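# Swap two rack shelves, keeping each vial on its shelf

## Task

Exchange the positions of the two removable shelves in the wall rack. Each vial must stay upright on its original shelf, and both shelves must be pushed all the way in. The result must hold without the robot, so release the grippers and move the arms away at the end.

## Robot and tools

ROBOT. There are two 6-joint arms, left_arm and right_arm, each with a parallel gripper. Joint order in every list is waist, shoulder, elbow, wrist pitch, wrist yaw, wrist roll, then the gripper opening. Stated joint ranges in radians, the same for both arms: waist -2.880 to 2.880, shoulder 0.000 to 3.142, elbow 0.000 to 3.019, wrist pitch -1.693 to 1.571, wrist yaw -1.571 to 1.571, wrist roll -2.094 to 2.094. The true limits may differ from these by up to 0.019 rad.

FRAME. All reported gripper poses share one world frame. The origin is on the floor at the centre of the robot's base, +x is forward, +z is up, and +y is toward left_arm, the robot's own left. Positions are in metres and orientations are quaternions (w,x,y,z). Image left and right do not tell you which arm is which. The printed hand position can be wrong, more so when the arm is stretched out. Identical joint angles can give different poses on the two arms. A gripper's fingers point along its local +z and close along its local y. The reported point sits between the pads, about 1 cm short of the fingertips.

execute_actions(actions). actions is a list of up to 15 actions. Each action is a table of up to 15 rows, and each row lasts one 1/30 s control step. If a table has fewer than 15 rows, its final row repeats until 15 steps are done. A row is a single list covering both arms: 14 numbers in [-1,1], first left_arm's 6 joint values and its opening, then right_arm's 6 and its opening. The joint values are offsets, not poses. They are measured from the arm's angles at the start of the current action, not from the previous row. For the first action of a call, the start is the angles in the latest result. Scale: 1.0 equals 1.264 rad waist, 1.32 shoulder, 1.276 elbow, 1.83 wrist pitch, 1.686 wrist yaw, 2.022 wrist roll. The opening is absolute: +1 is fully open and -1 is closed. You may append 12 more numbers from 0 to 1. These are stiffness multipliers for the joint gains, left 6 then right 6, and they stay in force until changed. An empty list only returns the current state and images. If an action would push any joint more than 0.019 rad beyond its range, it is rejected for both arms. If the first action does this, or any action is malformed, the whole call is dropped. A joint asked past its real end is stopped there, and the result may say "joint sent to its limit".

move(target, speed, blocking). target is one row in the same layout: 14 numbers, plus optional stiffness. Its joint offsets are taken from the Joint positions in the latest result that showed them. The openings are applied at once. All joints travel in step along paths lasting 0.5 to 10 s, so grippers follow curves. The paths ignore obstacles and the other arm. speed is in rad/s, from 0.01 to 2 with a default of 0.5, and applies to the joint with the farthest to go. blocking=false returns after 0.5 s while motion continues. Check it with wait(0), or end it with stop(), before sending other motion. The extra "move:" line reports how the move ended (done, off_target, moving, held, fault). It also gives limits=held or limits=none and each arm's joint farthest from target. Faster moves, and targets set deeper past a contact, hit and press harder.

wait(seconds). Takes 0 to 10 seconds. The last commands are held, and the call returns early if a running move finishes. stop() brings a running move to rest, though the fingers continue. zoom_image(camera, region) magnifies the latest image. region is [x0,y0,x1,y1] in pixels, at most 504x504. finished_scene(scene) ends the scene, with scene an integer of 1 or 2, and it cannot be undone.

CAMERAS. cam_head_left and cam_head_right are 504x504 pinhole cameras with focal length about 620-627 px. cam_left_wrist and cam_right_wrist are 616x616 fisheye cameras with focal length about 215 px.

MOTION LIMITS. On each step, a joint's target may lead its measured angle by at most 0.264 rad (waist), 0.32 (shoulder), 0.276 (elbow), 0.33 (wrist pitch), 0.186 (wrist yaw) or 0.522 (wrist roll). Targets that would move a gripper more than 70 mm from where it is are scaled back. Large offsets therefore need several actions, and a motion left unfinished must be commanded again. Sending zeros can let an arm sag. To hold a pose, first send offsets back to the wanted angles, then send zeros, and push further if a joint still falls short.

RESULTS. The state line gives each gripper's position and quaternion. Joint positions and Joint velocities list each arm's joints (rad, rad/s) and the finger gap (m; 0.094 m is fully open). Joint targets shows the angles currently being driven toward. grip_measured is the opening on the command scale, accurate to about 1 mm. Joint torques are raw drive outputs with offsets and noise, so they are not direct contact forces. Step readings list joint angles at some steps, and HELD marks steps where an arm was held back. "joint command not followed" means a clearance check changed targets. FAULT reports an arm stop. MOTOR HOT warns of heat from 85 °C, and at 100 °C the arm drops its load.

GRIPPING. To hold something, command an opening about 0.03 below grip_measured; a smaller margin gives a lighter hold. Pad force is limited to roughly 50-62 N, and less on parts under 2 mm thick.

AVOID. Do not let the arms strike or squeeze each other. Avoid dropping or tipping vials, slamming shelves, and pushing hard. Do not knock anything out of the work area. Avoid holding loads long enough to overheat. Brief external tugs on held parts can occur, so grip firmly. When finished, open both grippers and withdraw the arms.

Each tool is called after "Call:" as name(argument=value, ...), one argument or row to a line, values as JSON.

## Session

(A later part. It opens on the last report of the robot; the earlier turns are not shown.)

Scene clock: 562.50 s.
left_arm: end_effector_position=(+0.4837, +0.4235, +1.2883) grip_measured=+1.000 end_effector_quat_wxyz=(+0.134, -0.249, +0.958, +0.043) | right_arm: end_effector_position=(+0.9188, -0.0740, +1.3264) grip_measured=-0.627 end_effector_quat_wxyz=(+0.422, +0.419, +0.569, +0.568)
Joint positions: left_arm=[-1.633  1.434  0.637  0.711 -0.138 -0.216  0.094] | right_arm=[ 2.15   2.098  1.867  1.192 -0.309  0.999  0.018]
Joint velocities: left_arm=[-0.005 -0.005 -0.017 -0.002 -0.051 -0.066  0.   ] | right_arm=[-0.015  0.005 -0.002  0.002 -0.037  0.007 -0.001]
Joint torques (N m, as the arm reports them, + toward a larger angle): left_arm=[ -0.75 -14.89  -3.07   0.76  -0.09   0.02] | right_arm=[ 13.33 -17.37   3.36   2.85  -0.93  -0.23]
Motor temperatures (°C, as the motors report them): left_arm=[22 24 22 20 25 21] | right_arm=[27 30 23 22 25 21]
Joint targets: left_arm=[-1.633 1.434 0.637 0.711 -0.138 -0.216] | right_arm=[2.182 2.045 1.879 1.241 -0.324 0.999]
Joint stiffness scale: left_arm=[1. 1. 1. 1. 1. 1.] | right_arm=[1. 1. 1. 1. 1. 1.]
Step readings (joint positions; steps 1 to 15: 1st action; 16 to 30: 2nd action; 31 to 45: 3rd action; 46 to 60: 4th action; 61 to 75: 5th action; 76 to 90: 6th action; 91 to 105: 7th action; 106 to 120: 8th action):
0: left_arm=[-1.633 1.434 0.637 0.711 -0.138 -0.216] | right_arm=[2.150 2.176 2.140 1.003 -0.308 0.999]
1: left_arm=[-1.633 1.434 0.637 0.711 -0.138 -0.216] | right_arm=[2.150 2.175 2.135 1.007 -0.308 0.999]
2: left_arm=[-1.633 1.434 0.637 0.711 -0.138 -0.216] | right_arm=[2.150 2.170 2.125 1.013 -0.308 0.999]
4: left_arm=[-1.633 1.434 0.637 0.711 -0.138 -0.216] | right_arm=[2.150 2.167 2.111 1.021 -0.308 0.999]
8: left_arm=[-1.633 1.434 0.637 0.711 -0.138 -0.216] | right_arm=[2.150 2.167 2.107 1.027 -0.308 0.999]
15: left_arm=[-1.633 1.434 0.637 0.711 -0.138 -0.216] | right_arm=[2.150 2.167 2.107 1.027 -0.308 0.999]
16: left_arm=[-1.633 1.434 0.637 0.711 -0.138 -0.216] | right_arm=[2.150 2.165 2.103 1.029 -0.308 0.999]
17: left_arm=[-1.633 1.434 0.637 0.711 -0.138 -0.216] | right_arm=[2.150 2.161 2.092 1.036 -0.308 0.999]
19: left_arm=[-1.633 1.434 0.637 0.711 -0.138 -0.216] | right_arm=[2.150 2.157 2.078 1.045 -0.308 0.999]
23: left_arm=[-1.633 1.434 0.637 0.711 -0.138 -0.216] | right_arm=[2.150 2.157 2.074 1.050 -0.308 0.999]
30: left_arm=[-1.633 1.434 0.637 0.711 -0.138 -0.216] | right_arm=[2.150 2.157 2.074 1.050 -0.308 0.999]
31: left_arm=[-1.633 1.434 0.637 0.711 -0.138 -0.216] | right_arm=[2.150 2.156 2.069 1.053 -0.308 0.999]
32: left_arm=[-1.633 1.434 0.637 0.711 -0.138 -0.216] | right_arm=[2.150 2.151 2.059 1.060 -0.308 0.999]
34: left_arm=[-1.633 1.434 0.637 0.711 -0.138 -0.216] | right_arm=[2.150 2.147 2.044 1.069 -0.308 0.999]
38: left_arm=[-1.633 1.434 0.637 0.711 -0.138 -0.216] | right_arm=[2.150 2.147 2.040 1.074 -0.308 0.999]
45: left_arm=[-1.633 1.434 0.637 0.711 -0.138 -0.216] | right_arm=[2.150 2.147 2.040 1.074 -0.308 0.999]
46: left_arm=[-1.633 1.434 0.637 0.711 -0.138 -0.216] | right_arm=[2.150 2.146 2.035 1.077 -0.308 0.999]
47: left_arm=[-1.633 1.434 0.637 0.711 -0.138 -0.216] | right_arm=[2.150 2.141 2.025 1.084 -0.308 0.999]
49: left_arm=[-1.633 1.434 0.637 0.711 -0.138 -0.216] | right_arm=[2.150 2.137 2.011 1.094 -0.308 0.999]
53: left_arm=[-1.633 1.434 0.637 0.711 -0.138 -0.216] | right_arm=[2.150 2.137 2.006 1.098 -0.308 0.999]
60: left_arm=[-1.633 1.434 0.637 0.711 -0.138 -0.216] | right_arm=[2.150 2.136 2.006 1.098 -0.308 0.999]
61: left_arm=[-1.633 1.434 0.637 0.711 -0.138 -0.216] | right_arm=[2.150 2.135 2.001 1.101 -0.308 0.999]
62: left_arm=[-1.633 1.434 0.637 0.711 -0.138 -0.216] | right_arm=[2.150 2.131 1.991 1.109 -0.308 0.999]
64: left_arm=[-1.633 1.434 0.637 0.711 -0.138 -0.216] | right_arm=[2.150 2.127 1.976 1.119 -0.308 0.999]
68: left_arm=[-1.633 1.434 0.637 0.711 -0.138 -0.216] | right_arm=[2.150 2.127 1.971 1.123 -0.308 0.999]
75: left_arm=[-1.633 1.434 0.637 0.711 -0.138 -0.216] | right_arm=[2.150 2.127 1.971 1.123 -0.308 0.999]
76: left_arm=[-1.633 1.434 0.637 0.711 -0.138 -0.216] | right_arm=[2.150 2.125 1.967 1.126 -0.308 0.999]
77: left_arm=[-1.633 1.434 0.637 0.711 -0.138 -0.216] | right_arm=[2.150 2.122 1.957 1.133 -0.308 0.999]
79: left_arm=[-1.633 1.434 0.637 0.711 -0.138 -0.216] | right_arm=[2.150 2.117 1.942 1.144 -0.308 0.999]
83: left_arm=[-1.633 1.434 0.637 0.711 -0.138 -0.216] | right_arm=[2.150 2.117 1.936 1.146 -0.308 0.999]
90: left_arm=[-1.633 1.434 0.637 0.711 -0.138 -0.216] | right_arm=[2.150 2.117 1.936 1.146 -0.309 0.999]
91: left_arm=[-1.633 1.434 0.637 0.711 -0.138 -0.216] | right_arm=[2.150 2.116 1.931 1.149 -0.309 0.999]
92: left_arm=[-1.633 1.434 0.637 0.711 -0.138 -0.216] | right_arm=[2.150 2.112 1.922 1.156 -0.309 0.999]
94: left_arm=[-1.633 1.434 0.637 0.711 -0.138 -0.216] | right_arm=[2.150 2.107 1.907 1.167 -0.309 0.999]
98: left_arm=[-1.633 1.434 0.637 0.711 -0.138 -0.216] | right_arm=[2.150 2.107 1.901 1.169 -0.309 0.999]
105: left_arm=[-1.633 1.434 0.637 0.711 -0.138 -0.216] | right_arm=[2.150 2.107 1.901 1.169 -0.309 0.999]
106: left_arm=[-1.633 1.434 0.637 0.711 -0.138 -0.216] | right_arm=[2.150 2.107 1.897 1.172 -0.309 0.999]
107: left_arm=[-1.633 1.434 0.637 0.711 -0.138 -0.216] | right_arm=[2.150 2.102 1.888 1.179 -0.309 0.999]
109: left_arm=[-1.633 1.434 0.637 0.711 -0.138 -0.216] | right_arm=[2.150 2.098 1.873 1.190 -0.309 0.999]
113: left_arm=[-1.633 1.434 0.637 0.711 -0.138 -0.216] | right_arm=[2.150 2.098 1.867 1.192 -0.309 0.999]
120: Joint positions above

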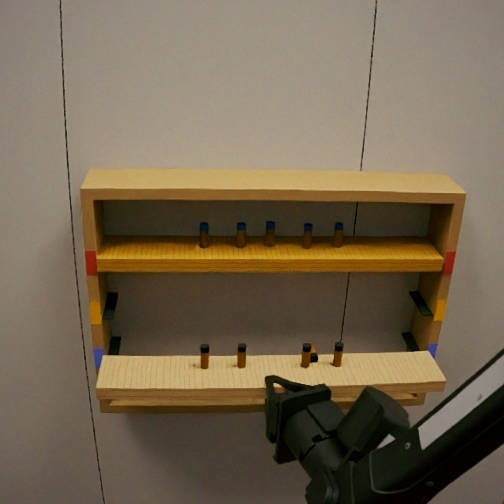

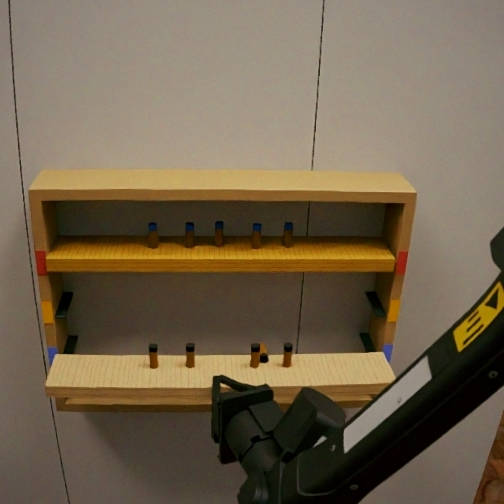

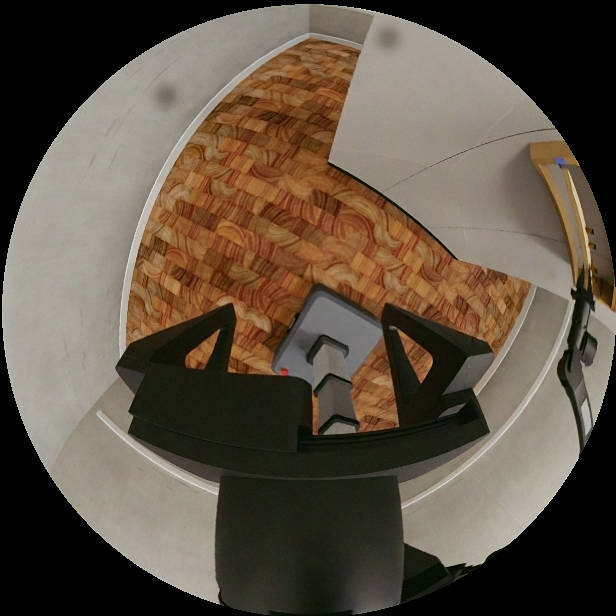

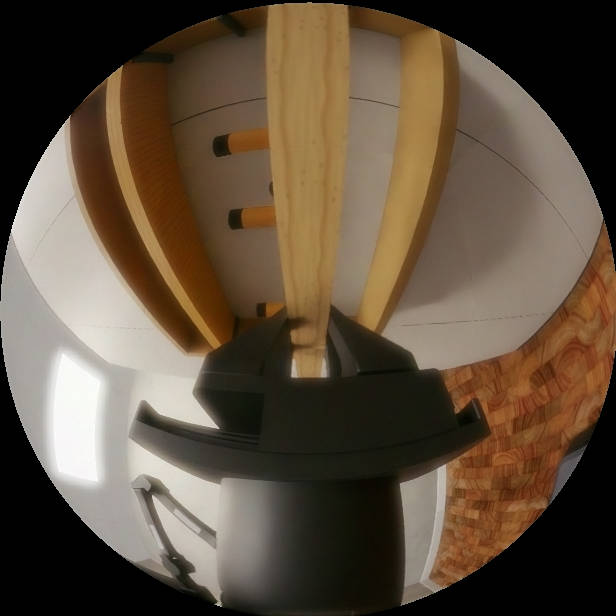

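Call:
execute_actions(
  actions=[
    [[0,0,0,0,0,0,1,0.025,-0.038,0.01,0.025,-0.009,-0.017,-0.66]],
  ],
)

Call:
zoom_image(
  camera="cam_head_left",
  region=[250,320,460,410],
)

Scene clock: 568.80 s.
left_arm: end_effector_position=(+0.4837, +0.4235, +1.2883) grip_measured=+1.000 end_effector_quat_wxyz=(+0.134, -0.249, +0.958, +0.043) | right_arm: end_effector_position=(+0.9188, -0.0740, +1.3264) grip_measured=-0.627 end_effector_quat_wxyz=(+0.427, +0.414, +0.572, +0.565)
Joint positions: left_arm=[-1.633  1.434  0.637  0.711 -0.138 -0.216  0.094] | right_arm=[ 2.15   2.098  1.867  1.192 -0.309  0.983  0.018]
Joint velocities: left_arm=[ 0.015  0.005 -0.002  0.012  0.037  0.095  0.   ] | right_arm=[-0.005 -0.005 -0.002  0.002 -0.022 -0.022  0.   ]
Joint torques (N m, as the arm reports them, + toward a larger angle): left_arm=[ -0.83 -14.92  -3.06   0.72  -0.09   0.02] | right_arm=[ 13.2  -17.42   3.41   2.74  -0.92  -0.37]
Motor temperatures (°C, as the motors report them): left_arm=[22 24 22 20 25 21] | right_arm=[27 30 23 22 25 21]
Joint targets: left_arm=[-1.633 1.434 0.637 0.711 -0.138 -0.216] | right_arm=[2.182 2.047 1.880 1.238 -0.324 0.965]
Joint stiffness scale: left_arm=[1. 1. 1. 1. 1. 1.] | right_arm=[1. 1. 1. 1. 1. 1.]
Step readings (joint positions):
0: left_arm=[-1.633 1.434 0.637 0.711 -0.138 -0.216] | right_arm=[2.150 2.098 1.867 1.192 -0.309 0.999]
1: left_arm=[-1.633 1.434 0.637 0.711 -0.138 -0.216] | right_arm=[2.150 2.098 1.867 1.192 -0.309 0.997]
2: left_arm=[-1.633 1.434 0.637 0.711 -0.138 -0.216] | right_arm=[2.150 2.098 1.867 1.192 -0.309 0.994]
4: left_arm=[-1.633 1.434 0.637 0.711 -0.138 -0.216] | right_arm=[2.150 2.098 1.867 1.192 -0.309 0.990]
8: left_arm=[-1.633 1.434 0.637 0.711 -0.138 -0.216] | right_arm=[2.150 2.098 1.867 1.192 -0.309 0.985]
15: Joint positions above

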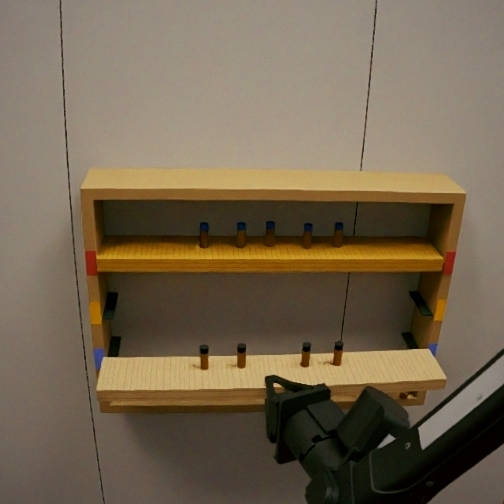

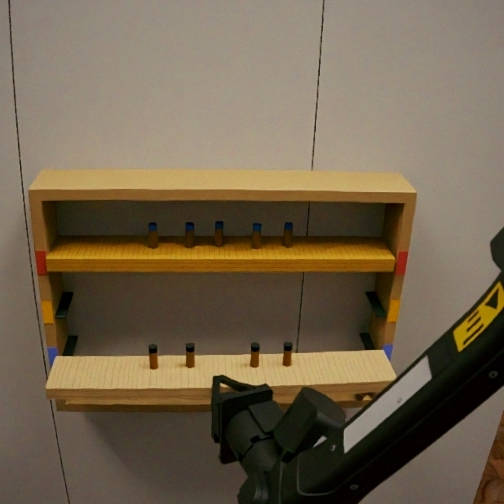

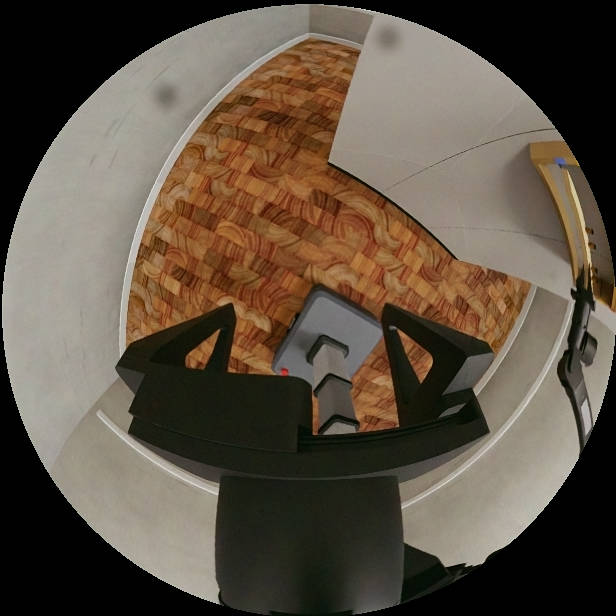

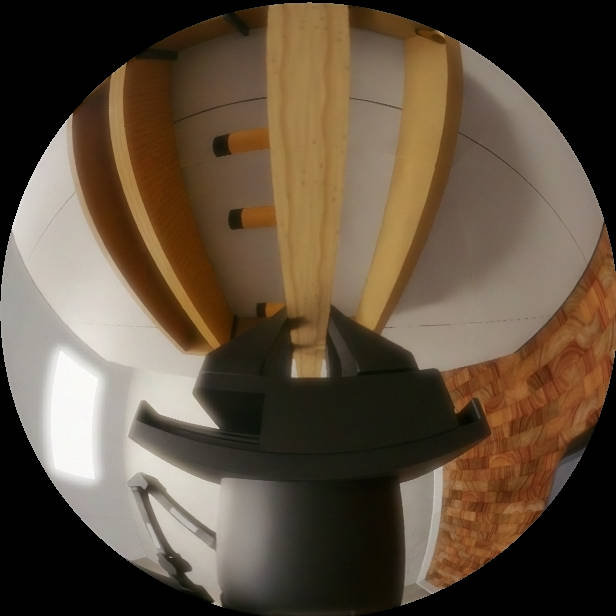

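Region (250, 320, 460, 410) of cam_head_left's 504x504 image, scaled by 2.400, with more detail than that image has; it fills the top 216 rows of this view, and the rest is white.

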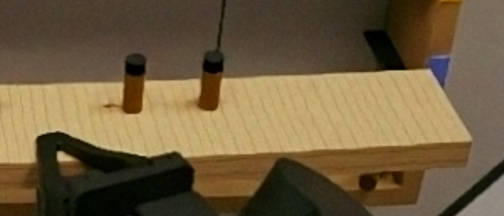

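Call:
execute_actions(
  actions=[],
)

Scene clock: 602.47 s.
left_arm: end_effector_position=(+0.4837, +0.4235, +1.2883) grip_measured=+1.000 end_effector_quat_wxyz=(+0.134, -0.249, +0.958, +0.043) | right_arm: end_effector_position=(+0.9188, -0.0740, +1.3264) grip_measured=-0.627 end_effector_quat_wxyz=(+0.427, +0.414, +0.572, +0.565)
Joint positions: left_arm=[-1.633  1.434  0.637  0.711 -0.138 -0.216  0.094] | right_arm=[ 2.15   2.098  1.867  1.192 -0.309  0.982  0.018]
Joint velocities: left_arm=[-0.015 -0.005 -0.022  0.002 -0.007 -0.022  0.   ] | right_arm=[ 0.015 -0.015 -0.012 -0.007 -0.022  0.037 -0.   ]
Joint torques (N m, as the arm reports them, + toward a larger angle): left_arm=[ -0.8  -14.96  -3.05   0.76  -0.09   0.03] | right_arm=[ 13.05 -17.35   3.38   2.75  -0.92  -0.39]
Motor temperatures (°C, as the motors report them): left_arm=[22 24 22 20 25 21] | right_arm=[27 31 23 22 25 21]
Joint targets: left_arm=[-1.633 1.434 0.637 0.711 -0.138 -0.216] | right_arm=[2.182 2.047 1.880 1.238 -0.324 0.965]
Joint stiffness scale: left_arm=[1. 1. 1. 1. 1. 1.] | right_arm=[1. 1. 1. 1. 1. 1.]

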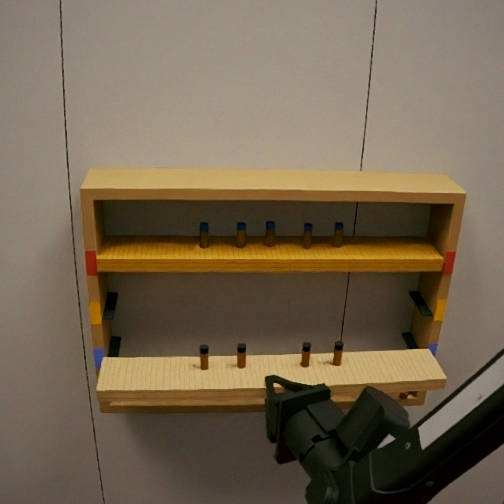

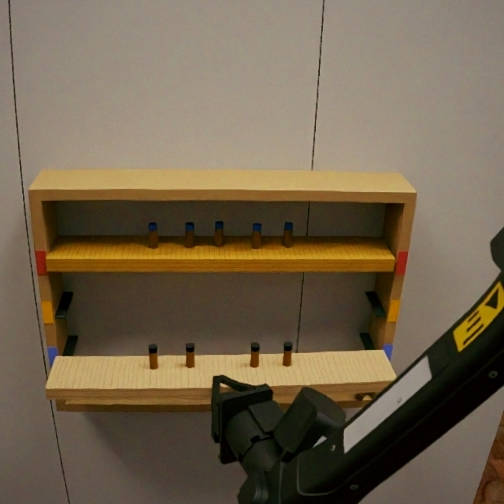

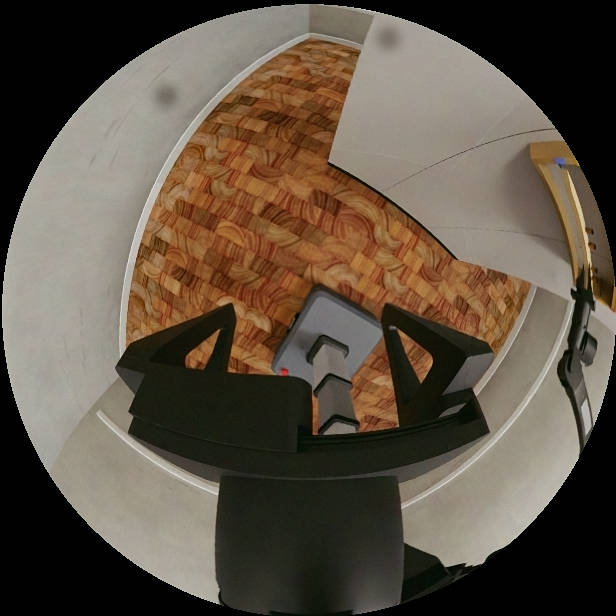

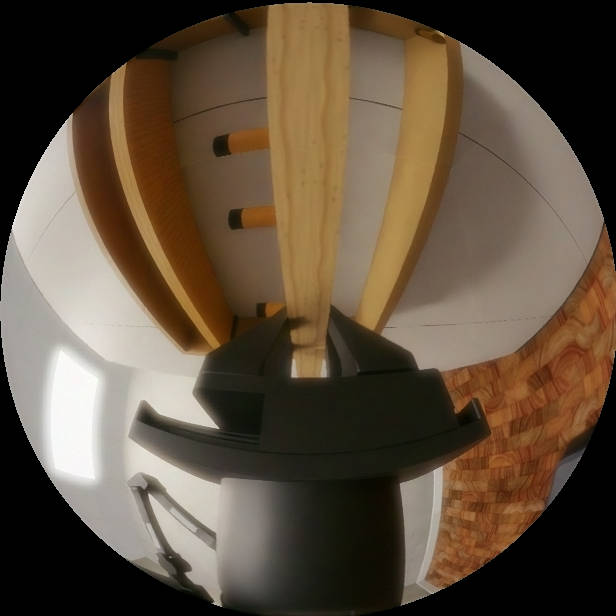

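Call:
execute_actions(
  actions=[
    [[0,0,0,0,0,0,1,0.048,-0.057,-0.012,0.027,-0.0035,-0.013,-0.66]],
    [[0,0,0,0,0,0,1,0.048,-0.057,-0.012,0.027,-0.0035,-0.013,-0.66]],
    [[0,0,0,0,0,0,1,0.048,-0.057,-0.012,0.027,-0.0035,-0.013,-0.66]],
    [[0,0,0,0,0,0,1,0.048,-0.057,-0.012,0.027,-0.0035,-0.013,-0.66]],
  ],
)

Scene clock: 615.50 s.
left_arm: end_effector_position=(+0.4837, +0.4235, +1.2883) grip_measured=+1.000 end_effector_quat_wxyz=(+0.134, -0.249, +0.958, +0.043) | right_arm: end_effector_position=(+0.9204, -0.0638, +1.3716) grip_measured=-0.627 end_effector_quat_wxyz=(+0.425, +0.409, +0.570, +0.572)
Joint positions: left_arm=[-1.633  1.434  0.637  0.711 -0.138 -0.216  0.094] | right_arm=[ 2.194  2.007  1.76   1.201 -0.301  0.95   0.018]
Joint velocities: left_arm=[-0.015 -0.005  0.022  0.007 -0.066 -0.11   0.   ] | right_arm=[ 0.005 -0.015  0.012  0.002 -0.081 -0.037 -0.002]
Joint torques (N m, as the arm reports them, + toward a larger angle): left_arm=[ -0.76 -14.96  -3.03   0.77  -0.09   0.03] | right_arm=[ 14.83 -17.7    3.19   2.66  -0.67  -0.38]
Motor temperatures (°C, as the motors report them): left_arm=[22 24 22 20 24 21] | right_arm=[27 31 23 22 25 21]
Joint targets: left_arm=[-1.633 1.434 0.637 0.711 -0.138 -0.216] | right_arm=[2.244 1.956 1.772 1.248 -0.309 0.932]
Joint stiffness scale: left_arm=[1. 1. 1. 1. 1. 1.] | right_arm=[1. 1. 1. 1. 1. 1.]
Step readings (joint positions; steps 1 to 15: 1st action; 16 to 30: 2nd action; 31 to 45: 3rd action; 46 to 60: 4th action):
0: left_arm=[-1.633 1.434 0.637 0.711 -0.138 -0.216] | right_arm=[2.150 2.098 1.867 1.192 -0.309 0.982]
1: left_arm=[-1.633 1.434 0.637 0.711 -0.138 -0.216] | right_arm=[2.150 2.096 1.864 1.192 -0.308 0.982]
2: left_arm=[-1.633 1.434 0.637 0.711 -0.138 -0.216] | right_arm=[2.150 2.092 1.856 1.192 -0.307 0.981]
4: left_arm=[-1.633 1.434 0.637 0.711 -0.138 -0.216] | right_arm=[2.152 2.085 1.844 1.192 -0.307 0.979]
8: left_arm=[-1.633 1.434 0.637 0.711 -0.138 -0.216] | right_arm=[2.155 2.081 1.841 1.192 -0.307 0.976]
15: left_arm=[-1.633 1.434 0.637 0.711 -0.138 -0.216] | right_arm=[2.161 2.077 1.841 1.194 -0.307 0.974]
16: left_arm=[-1.633 1.434 0.637 0.711 -0.138 -0.216] | right_arm=[2.161 2.074 1.837 1.194 -0.306 0.974]
17: left_arm=[-1.633 1.434 0.637 0.711 -0.138 -0.216] | right_arm=[2.162 2.070 1.829 1.194 -0.305 0.972]
19: left_arm=[-1.633 1.434 0.637 0.711 -0.138 -0.216] | right_arm=[2.163 2.062 1.817 1.194 -0.305 0.970]
23: left_arm=[-1.633 1.434 0.637 0.711 -0.138 -0.216] | right_arm=[2.168 2.057 1.814 1.194 -0.305 0.968]
30: left_arm=[-1.633 1.434 0.637 0.711 -0.138 -0.216] | right_arm=[2.172 2.053 1.814 1.196 -0.305 0.966]
31: left_arm=[-1.633 1.434 0.637 0.711 -0.138 -0.216] | right_arm=[2.173 2.052 1.811 1.196 -0.304 0.966]
32: left_arm=[-1.633 1.434 0.637 0.711 -0.138 -0.216] | right_arm=[2.173 2.048 1.803 1.196 -0.303 0.964]
34: left_arm=[-1.633 1.434 0.637 0.711 -0.138 -0.216] | right_arm=[2.174 2.041 1.790 1.196 -0.303 0.962]
38: left_arm=[-1.633 1.434 0.637 0.711 -0.138 -0.216] | right_arm=[2.178 2.036 1.787 1.196 -0.303 0.960]
45: left_arm=[-1.633 1.434 0.637 0.711 -0.138 -0.216] | right_arm=[2.183 2.031 1.787 1.198 -0.303 0.958]
46: left_arm=[-1.633 1.434 0.637 0.711 -0.138 -0.216] | right_arm=[2.184 2.029 1.784 1.198 -0.302 0.957]
47: left_arm=[-1.633 1.434 0.637 0.711 -0.138 -0.216] | right_arm=[2.184 2.024 1.776 1.198 -0.301 0.956]
49: left_arm=[-1.633 1.434 0.637 0.711 -0.138 -0.216] | right_arm=[2.186 2.017 1.764 1.198 -0.301 0.954]
53: left_arm=[-1.633 1.434 0.637 0.711 -0.138 -0.216] | right_arm=[2.190 2.011 1.760 1.199 -0.301 0.952]
60: Joint positions above

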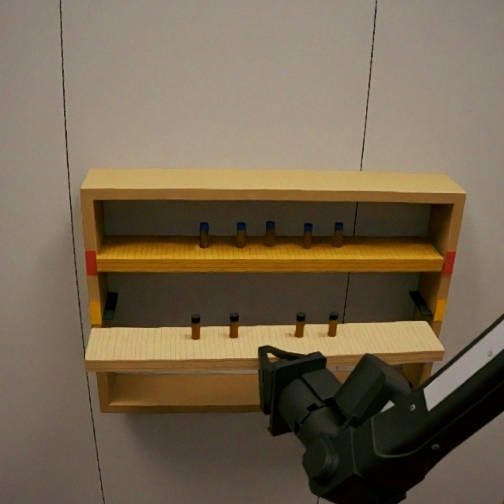

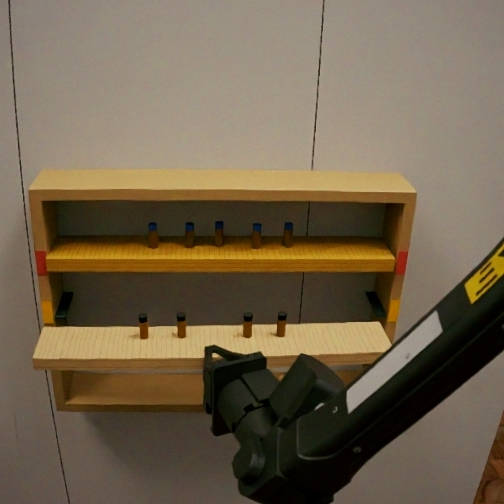

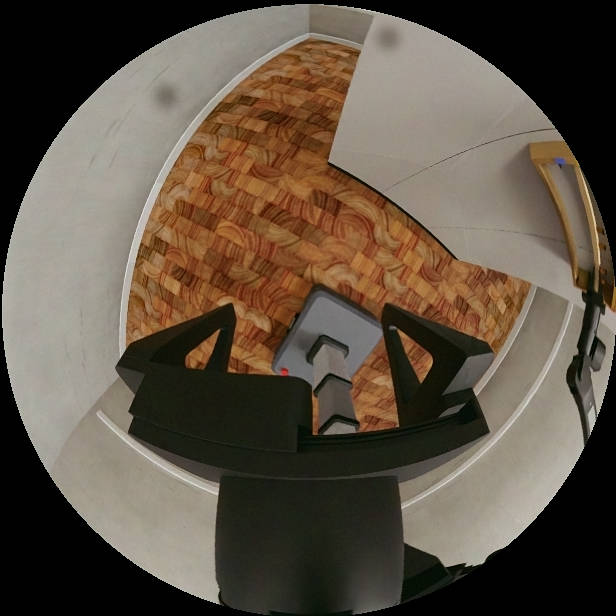

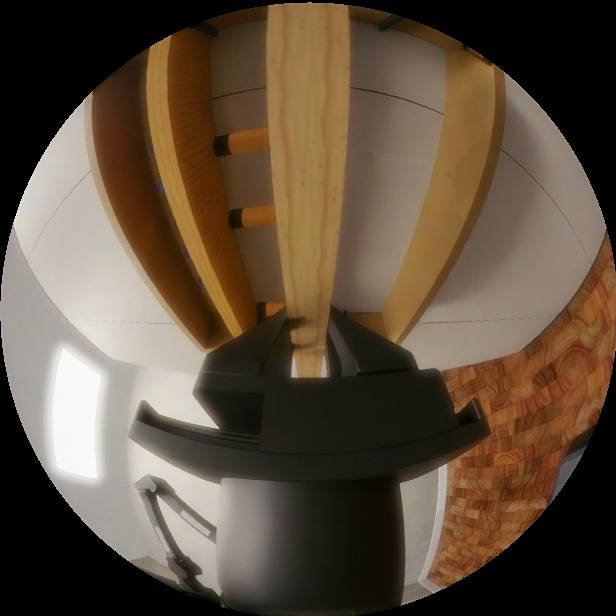

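Call:
execute_actions(
  actions=[
    [[0,0,0,0,0,0,1,0.043,-0.057,-0.012,0.027,0.0005,-0.012,-0.66]],
    [[0,0,0,0,0,0,1,0.043,-0.057,-0.012,0.027,0.0005,-0.012,-0.66]],
    [[0,0,0,0,0,0,1,0.043,-0.057,-0.012,0.027,0.0005,-0.012,-0.66]],
    [[0,0,0,0,0,0,1,0.043,-0.057,-0.012,0.027,0.0005,-0.012,-0.66]],
  ],
)

Call:
zoom_image(
  camera="cam_head_left",
  region=[70,220,490,430],
)

Scene clock: 623.73 s.
left_arm: end_effector_position=(+0.4837, +0.4235, +1.2883) grip_measured=+1.000 end_effector_quat_wxyz=(+0.134, -0.249, +0.958, +0.043) | right_arm: end_effector_position=(+0.9211, -0.0805, +1.4041) grip_measured=-0.627 end_effector_quat_wxyz=(+0.433, +0.415, +0.572, +0.560)
Joint positions: left_arm=[-1.633  1.434  0.637  0.711 -0.138 -0.216  0.094] | right_arm=[ 2.208  1.91   1.65   1.213 -0.266  0.924  0.018]
Joint velocities: left_arm=[-0.015 -0.005 -0.007 -0.002 -0.022  0.037  0.   ] | right_arm=[-0.005  0.005  0.022 -0.012  0.051  0.037 -0.002]
Joint torques (N m, as the arm reports them, + toward a larger angle): left_arm=[ -0.85 -15.05  -3.01   0.74  -0.09   0.02] | right_arm=[ 14.4  -17.29   3.2    2.73  -0.69  -0.37]
Motor temperatures (°C, as the motors report them): left_arm=[22 24 22 20 24 21] | right_arm=[27 31 23 22 25 21]
Joint targets: left_arm=[-1.633 1.434 0.637 0.711 -0.138 -0.216] | right_arm=[2.258 1.859 1.663 1.260 -0.274 0.907]
Joint stiffness scale: left_arm=[1. 1. 1. 1. 1. 1.] | right_arm=[1. 1. 1. 1. 1. 1.]
Step readings (joint positions; steps 1 to 15: 1st action; 16 to 30: 2nd action; 31 to 45: 3rd action; 46 to 60: 4th action):
0: left_arm=[-1.633 1.434 0.637 0.711 -0.138 -0.216] | right_arm=[2.194 2.007 1.760 1.201 -0.301 0.950]
1: left_arm=[-1.633 1.434 0.637 0.711 -0.138 -0.216] | right_arm=[2.195 2.005 1.757 1.201 -0.298 0.949]
2: left_arm=[-1.633 1.434 0.637 0.711 -0.138 -0.216] | right_arm=[2.195 2.001 1.749 1.201 -0.295 0.948]
4: left_arm=[-1.633 1.434 0.637 0.711 -0.138 -0.216] | right_arm=[2.195 1.993 1.736 1.202 -0.293 0.946]
8: left_arm=[-1.633 1.434 0.637 0.711 -0.138 -0.216] | right_arm=[2.196 1.987 1.733 1.203 -0.292 0.944]
15: left_arm=[-1.633 1.434 0.637 0.711 -0.138 -0.216] | right_arm=[2.197 1.983 1.733 1.204 -0.292 0.943]
16: left_arm=[-1.633 1.434 0.637 0.711 -0.138 -0.216] | right_arm=[2.197 1.981 1.730 1.204 -0.289 0.943]
17: left_arm=[-1.633 1.434 0.637 0.711 -0.138 -0.216] | right_arm=[2.198 1.977 1.721 1.204 -0.286 0.942]
19: left_arm=[-1.633 1.434 0.637 0.711 -0.138 -0.216] | right_arm=[2.198 1.969 1.708 1.205 -0.284 0.940]
23: left_arm=[-1.633 1.434 0.637 0.711 -0.138 -0.216] | right_arm=[2.199 1.963 1.706 1.206 -0.284 0.938]
30: left_arm=[-1.633 1.434 0.637 0.711 -0.138 -0.216] | right_arm=[2.200 1.959 1.706 1.207 -0.284 0.937]
31: left_arm=[-1.633 1.434 0.637 0.711 -0.138 -0.216] | right_arm=[2.200 1.957 1.703 1.207 -0.280 0.936]
32: left_arm=[-1.633 1.434 0.637 0.711 -0.138 -0.216] | right_arm=[2.201 1.952 1.694 1.207 -0.277 0.935]
34: left_arm=[-1.633 1.434 0.637 0.711 -0.138 -0.216] | right_arm=[2.201 1.945 1.681 1.208 -0.275 0.934]
38: left_arm=[-1.633 1.434 0.637 0.711 -0.138 -0.216] | right_arm=[2.202 1.938 1.678 1.209 -0.275 0.932]
45: left_arm=[-1.633 1.434 0.637 0.711 -0.138 -0.216] | right_arm=[2.203 1.934 1.678 1.210 -0.275 0.931]
46: left_arm=[-1.633 1.434 0.637 0.711 -0.138 -0.216] | right_arm=[2.204 1.932 1.675 1.210 -0.271 0.930]
47: left_arm=[-1.633 1.434 0.637 0.711 -0.138 -0.216] | right_arm=[2.204 1.928 1.667 1.210 -0.268 0.929]
49: left_arm=[-1.633 1.434 0.637 0.711 -0.138 -0.216] | right_arm=[2.205 1.920 1.653 1.211 -0.266 0.927]
53: left_arm=[-1.633 1.434 0.637 0.711 -0.138 -0.216] | right_arm=[2.206 1.914 1.650 1.212 -0.266 0.925]
60: Joint positions above

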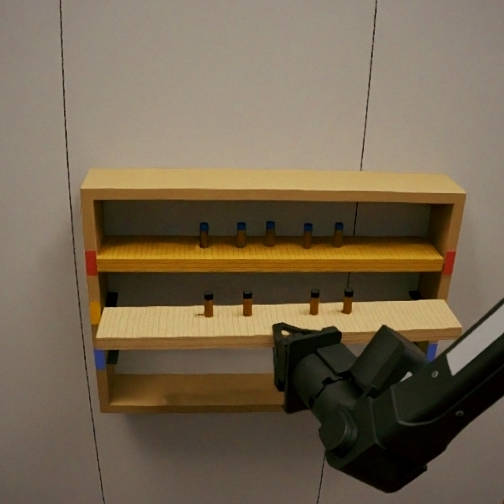

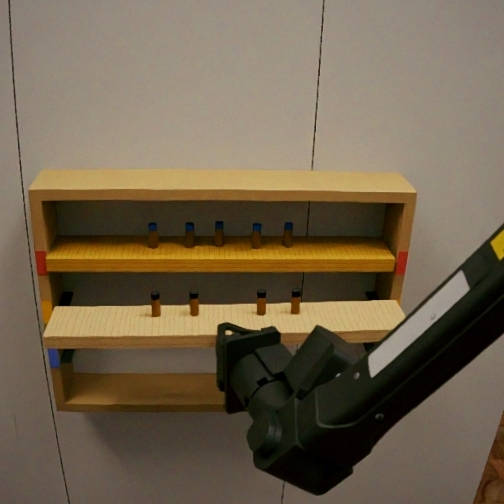

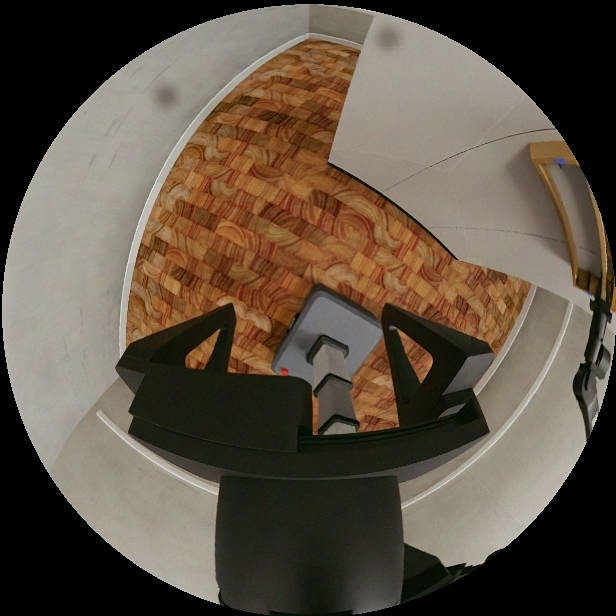

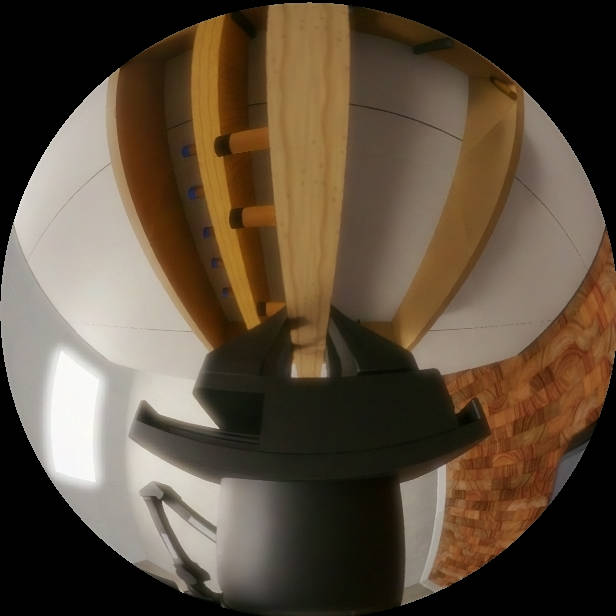

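Region (70, 220, 490, 430) of cam_head_left's 504x504 image, scaled by 1.200, with more detail than that image has.

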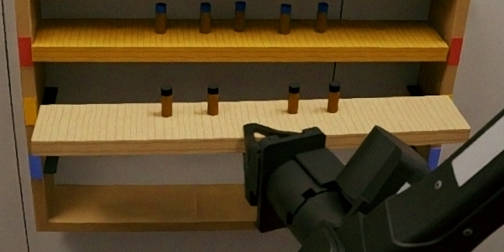

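Call:
execute_actions(
  actions=[
    [[0,0,0,0,0,0,1,0.046,0.002,0.02,0.02,-0.012,0.012,-0.66]],
  ],
)

Call:
zoom_image(
  camera="cam_head_left",
  region=[70,220,490,430],
)

Scene clock: 630.90 s.
left_arm: end_effector_position=(+0.4837, +0.4235, +1.2883) grip_measured=+1.000 end_effector_quat_wxyz=(+0.134, -0.249, +0.958, +0.043) | right_arm: end_effector_position=(+0.9181, -0.0719, +1.4049) grip_measured=-0.627 end_effector_quat_wxyz=(+0.423, +0.419, +0.569, +0.568)
Joint positions: left_arm=[-1.633  1.434  0.637  0.711 -0.138 -0.216  0.094] | right_arm=[ 2.217  1.916  1.65   1.213 -0.27   0.941  0.018]
Joint velocities: left_arm=[ 0.005 -0.015  0.012 -0.022 -0.022 -0.007  0.   ] | right_arm=[-0.005 -0.005 -0.002 -0.007 -0.11  -0.051 -0.   ]
Joint torques (N m, as the arm reports them, + toward a larger angle): left_arm=[ -0.86 -14.99  -3.03   0.72  -0.1    0.03] | right_arm=[ 13.95 -14.01   4.     2.42  -1.01  -0.16]
Motor temperatures (°C, as the motors report them): left_arm=[22 24 22 20 24 21] | right_arm=[27 31 23 22 25 21]
Joint targets: left_arm=[-1.633 1.434 0.637 0.711 -0.138 -0.216] | right_arm=[2.266 1.912 1.676 1.250 -0.286 0.949]
Joint stiffness scale: left_arm=[1. 1. 1. 1. 1. 1.] | right_arm=[1. 1. 1. 1. 1. 1.]
Step readings (joint positions):
0: left_arm=[-1.633 1.434 0.637 0.711 -0.138 -0.216] | right_arm=[2.208 1.910 1.650 1.213 -0.266 0.924]
1: left_arm=[-1.633 1.434 0.637 0.711 -0.138 -0.216] | right_arm=[2.208 1.910 1.650 1.213 -0.267 0.926]
2: left_arm=[-1.633 1.434 0.637 0.711 -0.138 -0.216] | right_arm=[2.208 1.910 1.650 1.213 -0.268 0.929]
4: left_arm=[-1.633 1.434 0.637 0.711 -0.138 -0.216] | right_arm=[2.210 1.911 1.650 1.213 -0.269 0.934]
8: left_arm=[-1.633 1.434 0.637 0.711 -0.138 -0.216] | right_arm=[2.215 1.914 1.650 1.213 -0.269 0.938]
15: Joint positions above

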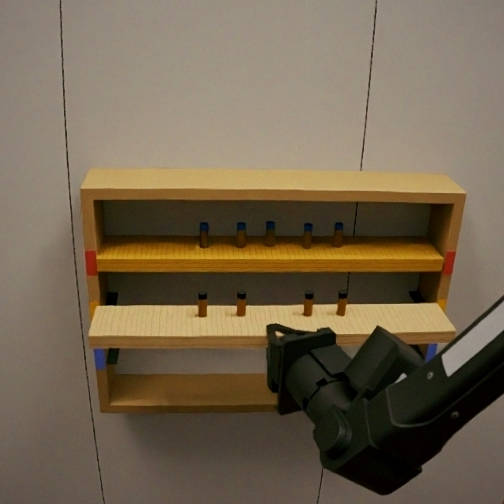

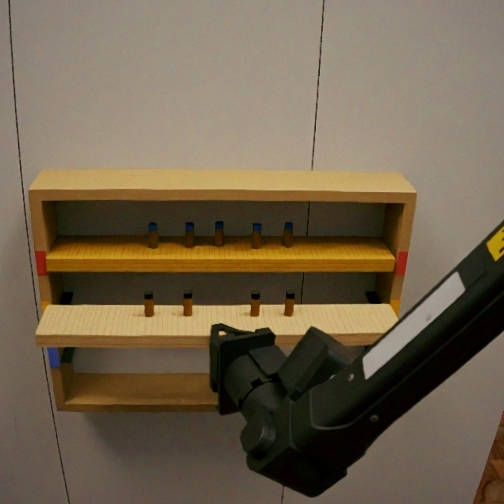

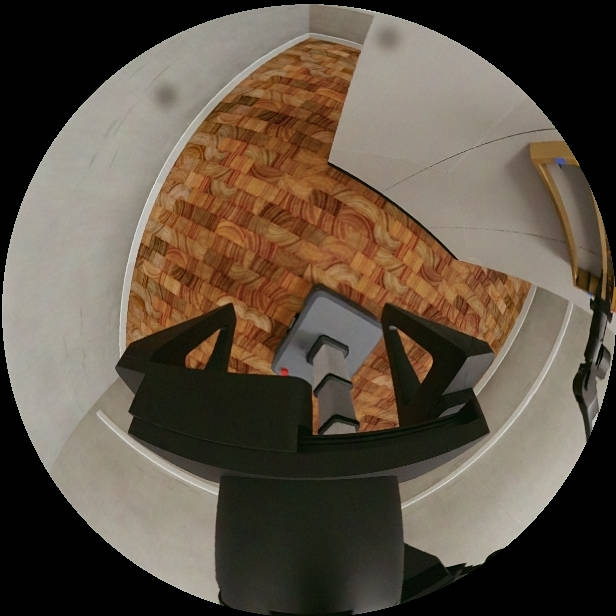

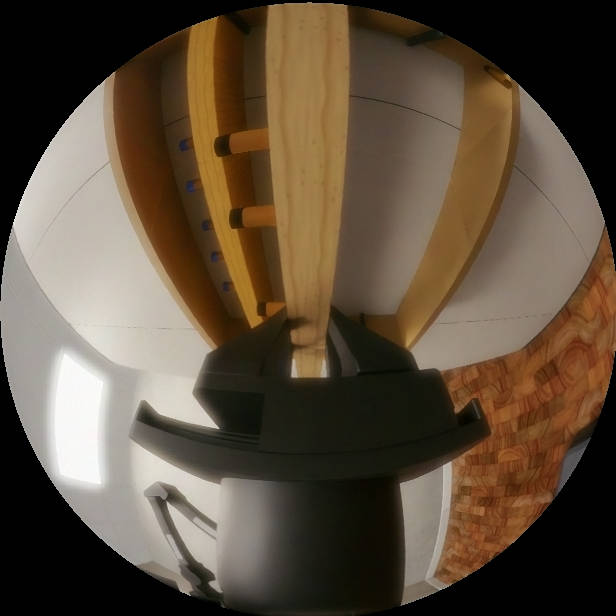

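Region (70, 220, 490, 430) of cam_head_left's 504x504 image, scaled by 1.200, with more detail than that image has.

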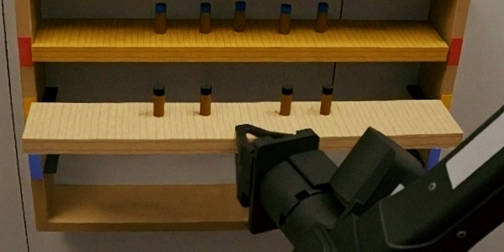

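Call:
execute_actions(
  actions=[
    [[0,0,0,0,0,0,1,-0.005,-0.02,0.02,0.02,-0.01,0,-0.66]],
    [[0,0,0,0,0,0,1,0.025,-0.001,0.051,-0.004,-0.010,-0.003,-0.66]],
    [[0,0,0,0,0,0,1,0.025,-0.001,0.051,-0.004,-0.010,-0.003,-0.66]],
    [[0,0,0,0,0,0,1,0.025,-0.001,0.051,-0.004,-0.010,-0.003,-0.66]],
  ],
)

Call:
zoom_image(
  camera="cam_head_left",
  region=[70,220,490,430],
)

Scene clock: 639.30 s.
left_arm: end_effector_position=(+0.4837, +0.4235, +1.2883) grip_measured=+1.000 end_effector_quat_wxyz=(+0.134, -0.249, +0.958, +0.043) | right_arm: end_effector_position=(+0.9408, -0.0744, +1.4076) grip_measured=-0.627 end_effector_quat_wxyz=(+0.430, +0.415, +0.563, +0.570)
Joint positions: left_arm=[-1.633  1.434  0.637  0.711 -0.138 -0.216  0.094] | right_arm=[ 2.216  1.932  1.727  1.172 -0.275  0.941  0.018]
Joint velocities: left_arm=[-0.005 -0.015 -0.002 -0.017 -0.066  0.007  0.   ] | right_arm=[-0.005  0.015 -0.012  0.002 -0.081 -0.022  0.   ]
Joint torques (N m, as the arm reports them, + toward a larger angle): left_arm=[ -0.85 -14.96  -3.02   0.74  -0.09   0.02] | right_arm=[ 13.37 -14.33   5.93   1.32  -0.98  -0.29]
Motor temperatures (°C, as the motors report them): left_arm=[22 24 22 20 24 21] | right_arm=[27 31 23 22 25 21]
Joint targets: left_arm=[-1.633 1.434 0.637 0.711 -0.138 -0.216] | right_arm=[2.248 1.927 1.774 1.176 -0.291 0.935]
Joint stiffness scale: left_arm=[1. 1. 1. 1. 1. 1.] | right_arm=[1. 1. 1. 1. 1. 1.]
Step readings (joint positions; steps 1 to 15: 1st action; 16 to 30: 2nd action; 31 to 45: 3rd action; 46 to 60: 4th action):
0: left_arm=[-1.633 1.434 0.637 0.711 -0.138 -0.216] | right_arm=[2.217 1.916 1.650 1.213 -0.270 0.941]
1: left_arm=[-1.633 1.434 0.637 0.711 -0.138 -0.216] | right_arm=[2.217 1.916 1.650 1.213 -0.270 0.941]
2: left_arm=[-1.633 1.434 0.637 0.711 -0.138 -0.216] | right_arm=[2.217 1.916 1.650 1.213 -0.270 0.941]
4: left_arm=[-1.633 1.434 0.637 0.711 -0.138 -0.216] | right_arm=[2.217 1.916 1.650 1.213 -0.270 0.941]
8: left_arm=[-1.633 1.434 0.637 0.711 -0.138 -0.216] | right_arm=[2.216 1.916 1.650 1.213 -0.270 0.941]
15: left_arm=[-1.633 1.434 0.637 0.711 -0.138 -0.216] | right_arm=[2.216 1.916 1.650 1.213 -0.270 0.941]
16: left_arm=[-1.633 1.434 0.637 0.711 -0.138 -0.216] | right_arm=[2.216 1.917 1.653 1.212 -0.270 0.941]
17: left_arm=[-1.633 1.434 0.637 0.711 -0.138 -0.216] | right_arm=[2.216 1.919 1.659 1.207 -0.270 0.941]
19: left_arm=[-1.633 1.434 0.637 0.711 -0.138 -0.216] | right_arm=[2.216 1.922 1.673 1.200 -0.270 0.941]
23: left_arm=[-1.633 1.434 0.637 0.711 -0.138 -0.216] | right_arm=[2.216 1.922 1.683 1.199 -0.270 0.941]
30: left_arm=[-1.633 1.434 0.637 0.711 -0.138 -0.216] | right_arm=[2.216 1.922 1.683 1.199 -0.270 0.941]
31: left_arm=[-1.633 1.434 0.637 0.711 -0.138 -0.216] | right_arm=[2.216 1.923 1.686 1.197 -0.271 0.941]
32: left_arm=[-1.633 1.434 0.637 0.711 -0.138 -0.216] | right_arm=[2.216 1.925 1.692 1.193 -0.271 0.941]
34: left_arm=[-1.633 1.434 0.637 0.711 -0.138 -0.216] | right_arm=[2.216 1.928 1.705 1.186 -0.271 0.941]
38: left_arm=[-1.633 1.434 0.637 0.711 -0.138 -0.216] | right_arm=[2.216 1.929 1.709 1.183 -0.274 0.941]
45: left_arm=[-1.633 1.434 0.637 0.711 -0.138 -0.216] | right_arm=[2.216 1.929 1.709 1.183 -0.274 0.941]
46: left_arm=[-1.633 1.434 0.637 0.711 -0.138 -0.216] | right_arm=[2.216 1.929 1.711 1.182 -0.274 0.941]
47: left_arm=[-1.633 1.434 0.637 0.711 -0.138 -0.216] | right_arm=[2.216 1.930 1.715 1.179 -0.274 0.941]
49: left_arm=[-1.633 1.434 0.637 0.711 -0.138 -0.216] | right_arm=[2.216 1.932 1.723 1.174 -0.274 0.941]
53: left_arm=[-1.633 1.434 0.637 0.711 -0.138 -0.216] | right_arm=[2.216 1.932 1.727 1.172 -0.275 0.941]
60: Joint positions above

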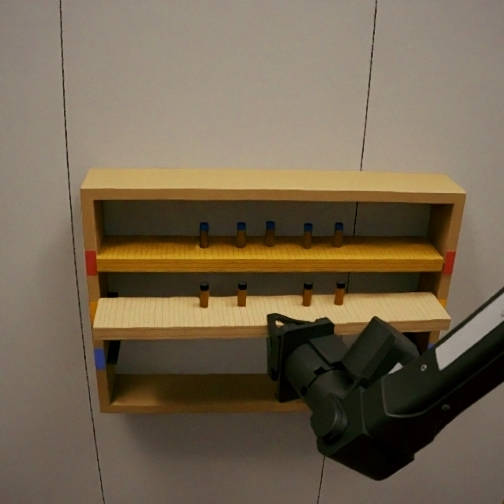

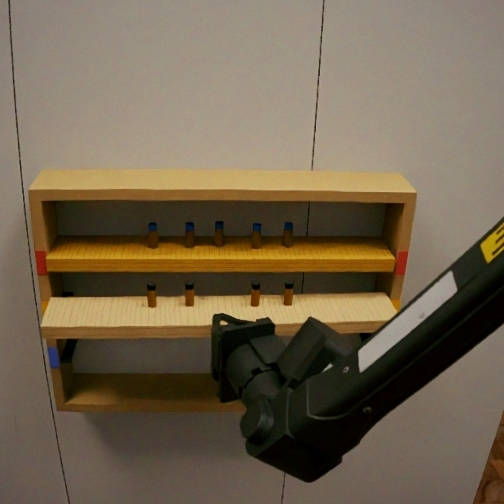

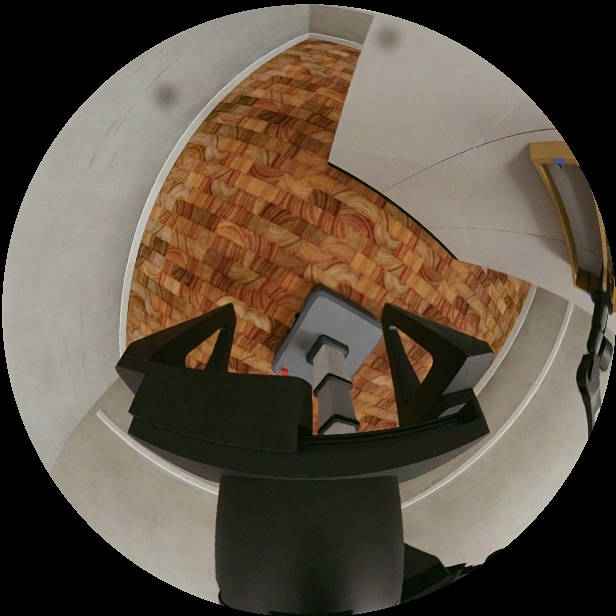

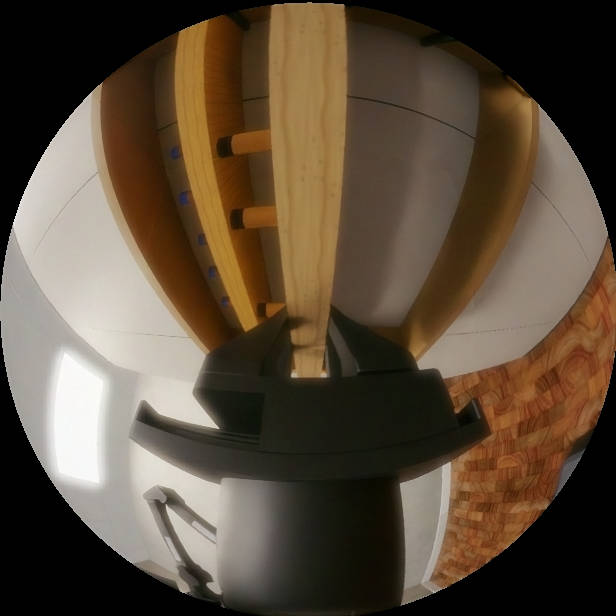

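Region (70, 220, 490, 430) of cam_head_left's 504x504 image, scaled by 1.200, with more detail than that image has.

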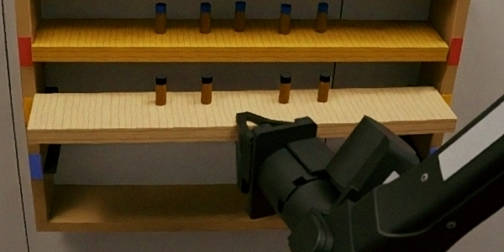

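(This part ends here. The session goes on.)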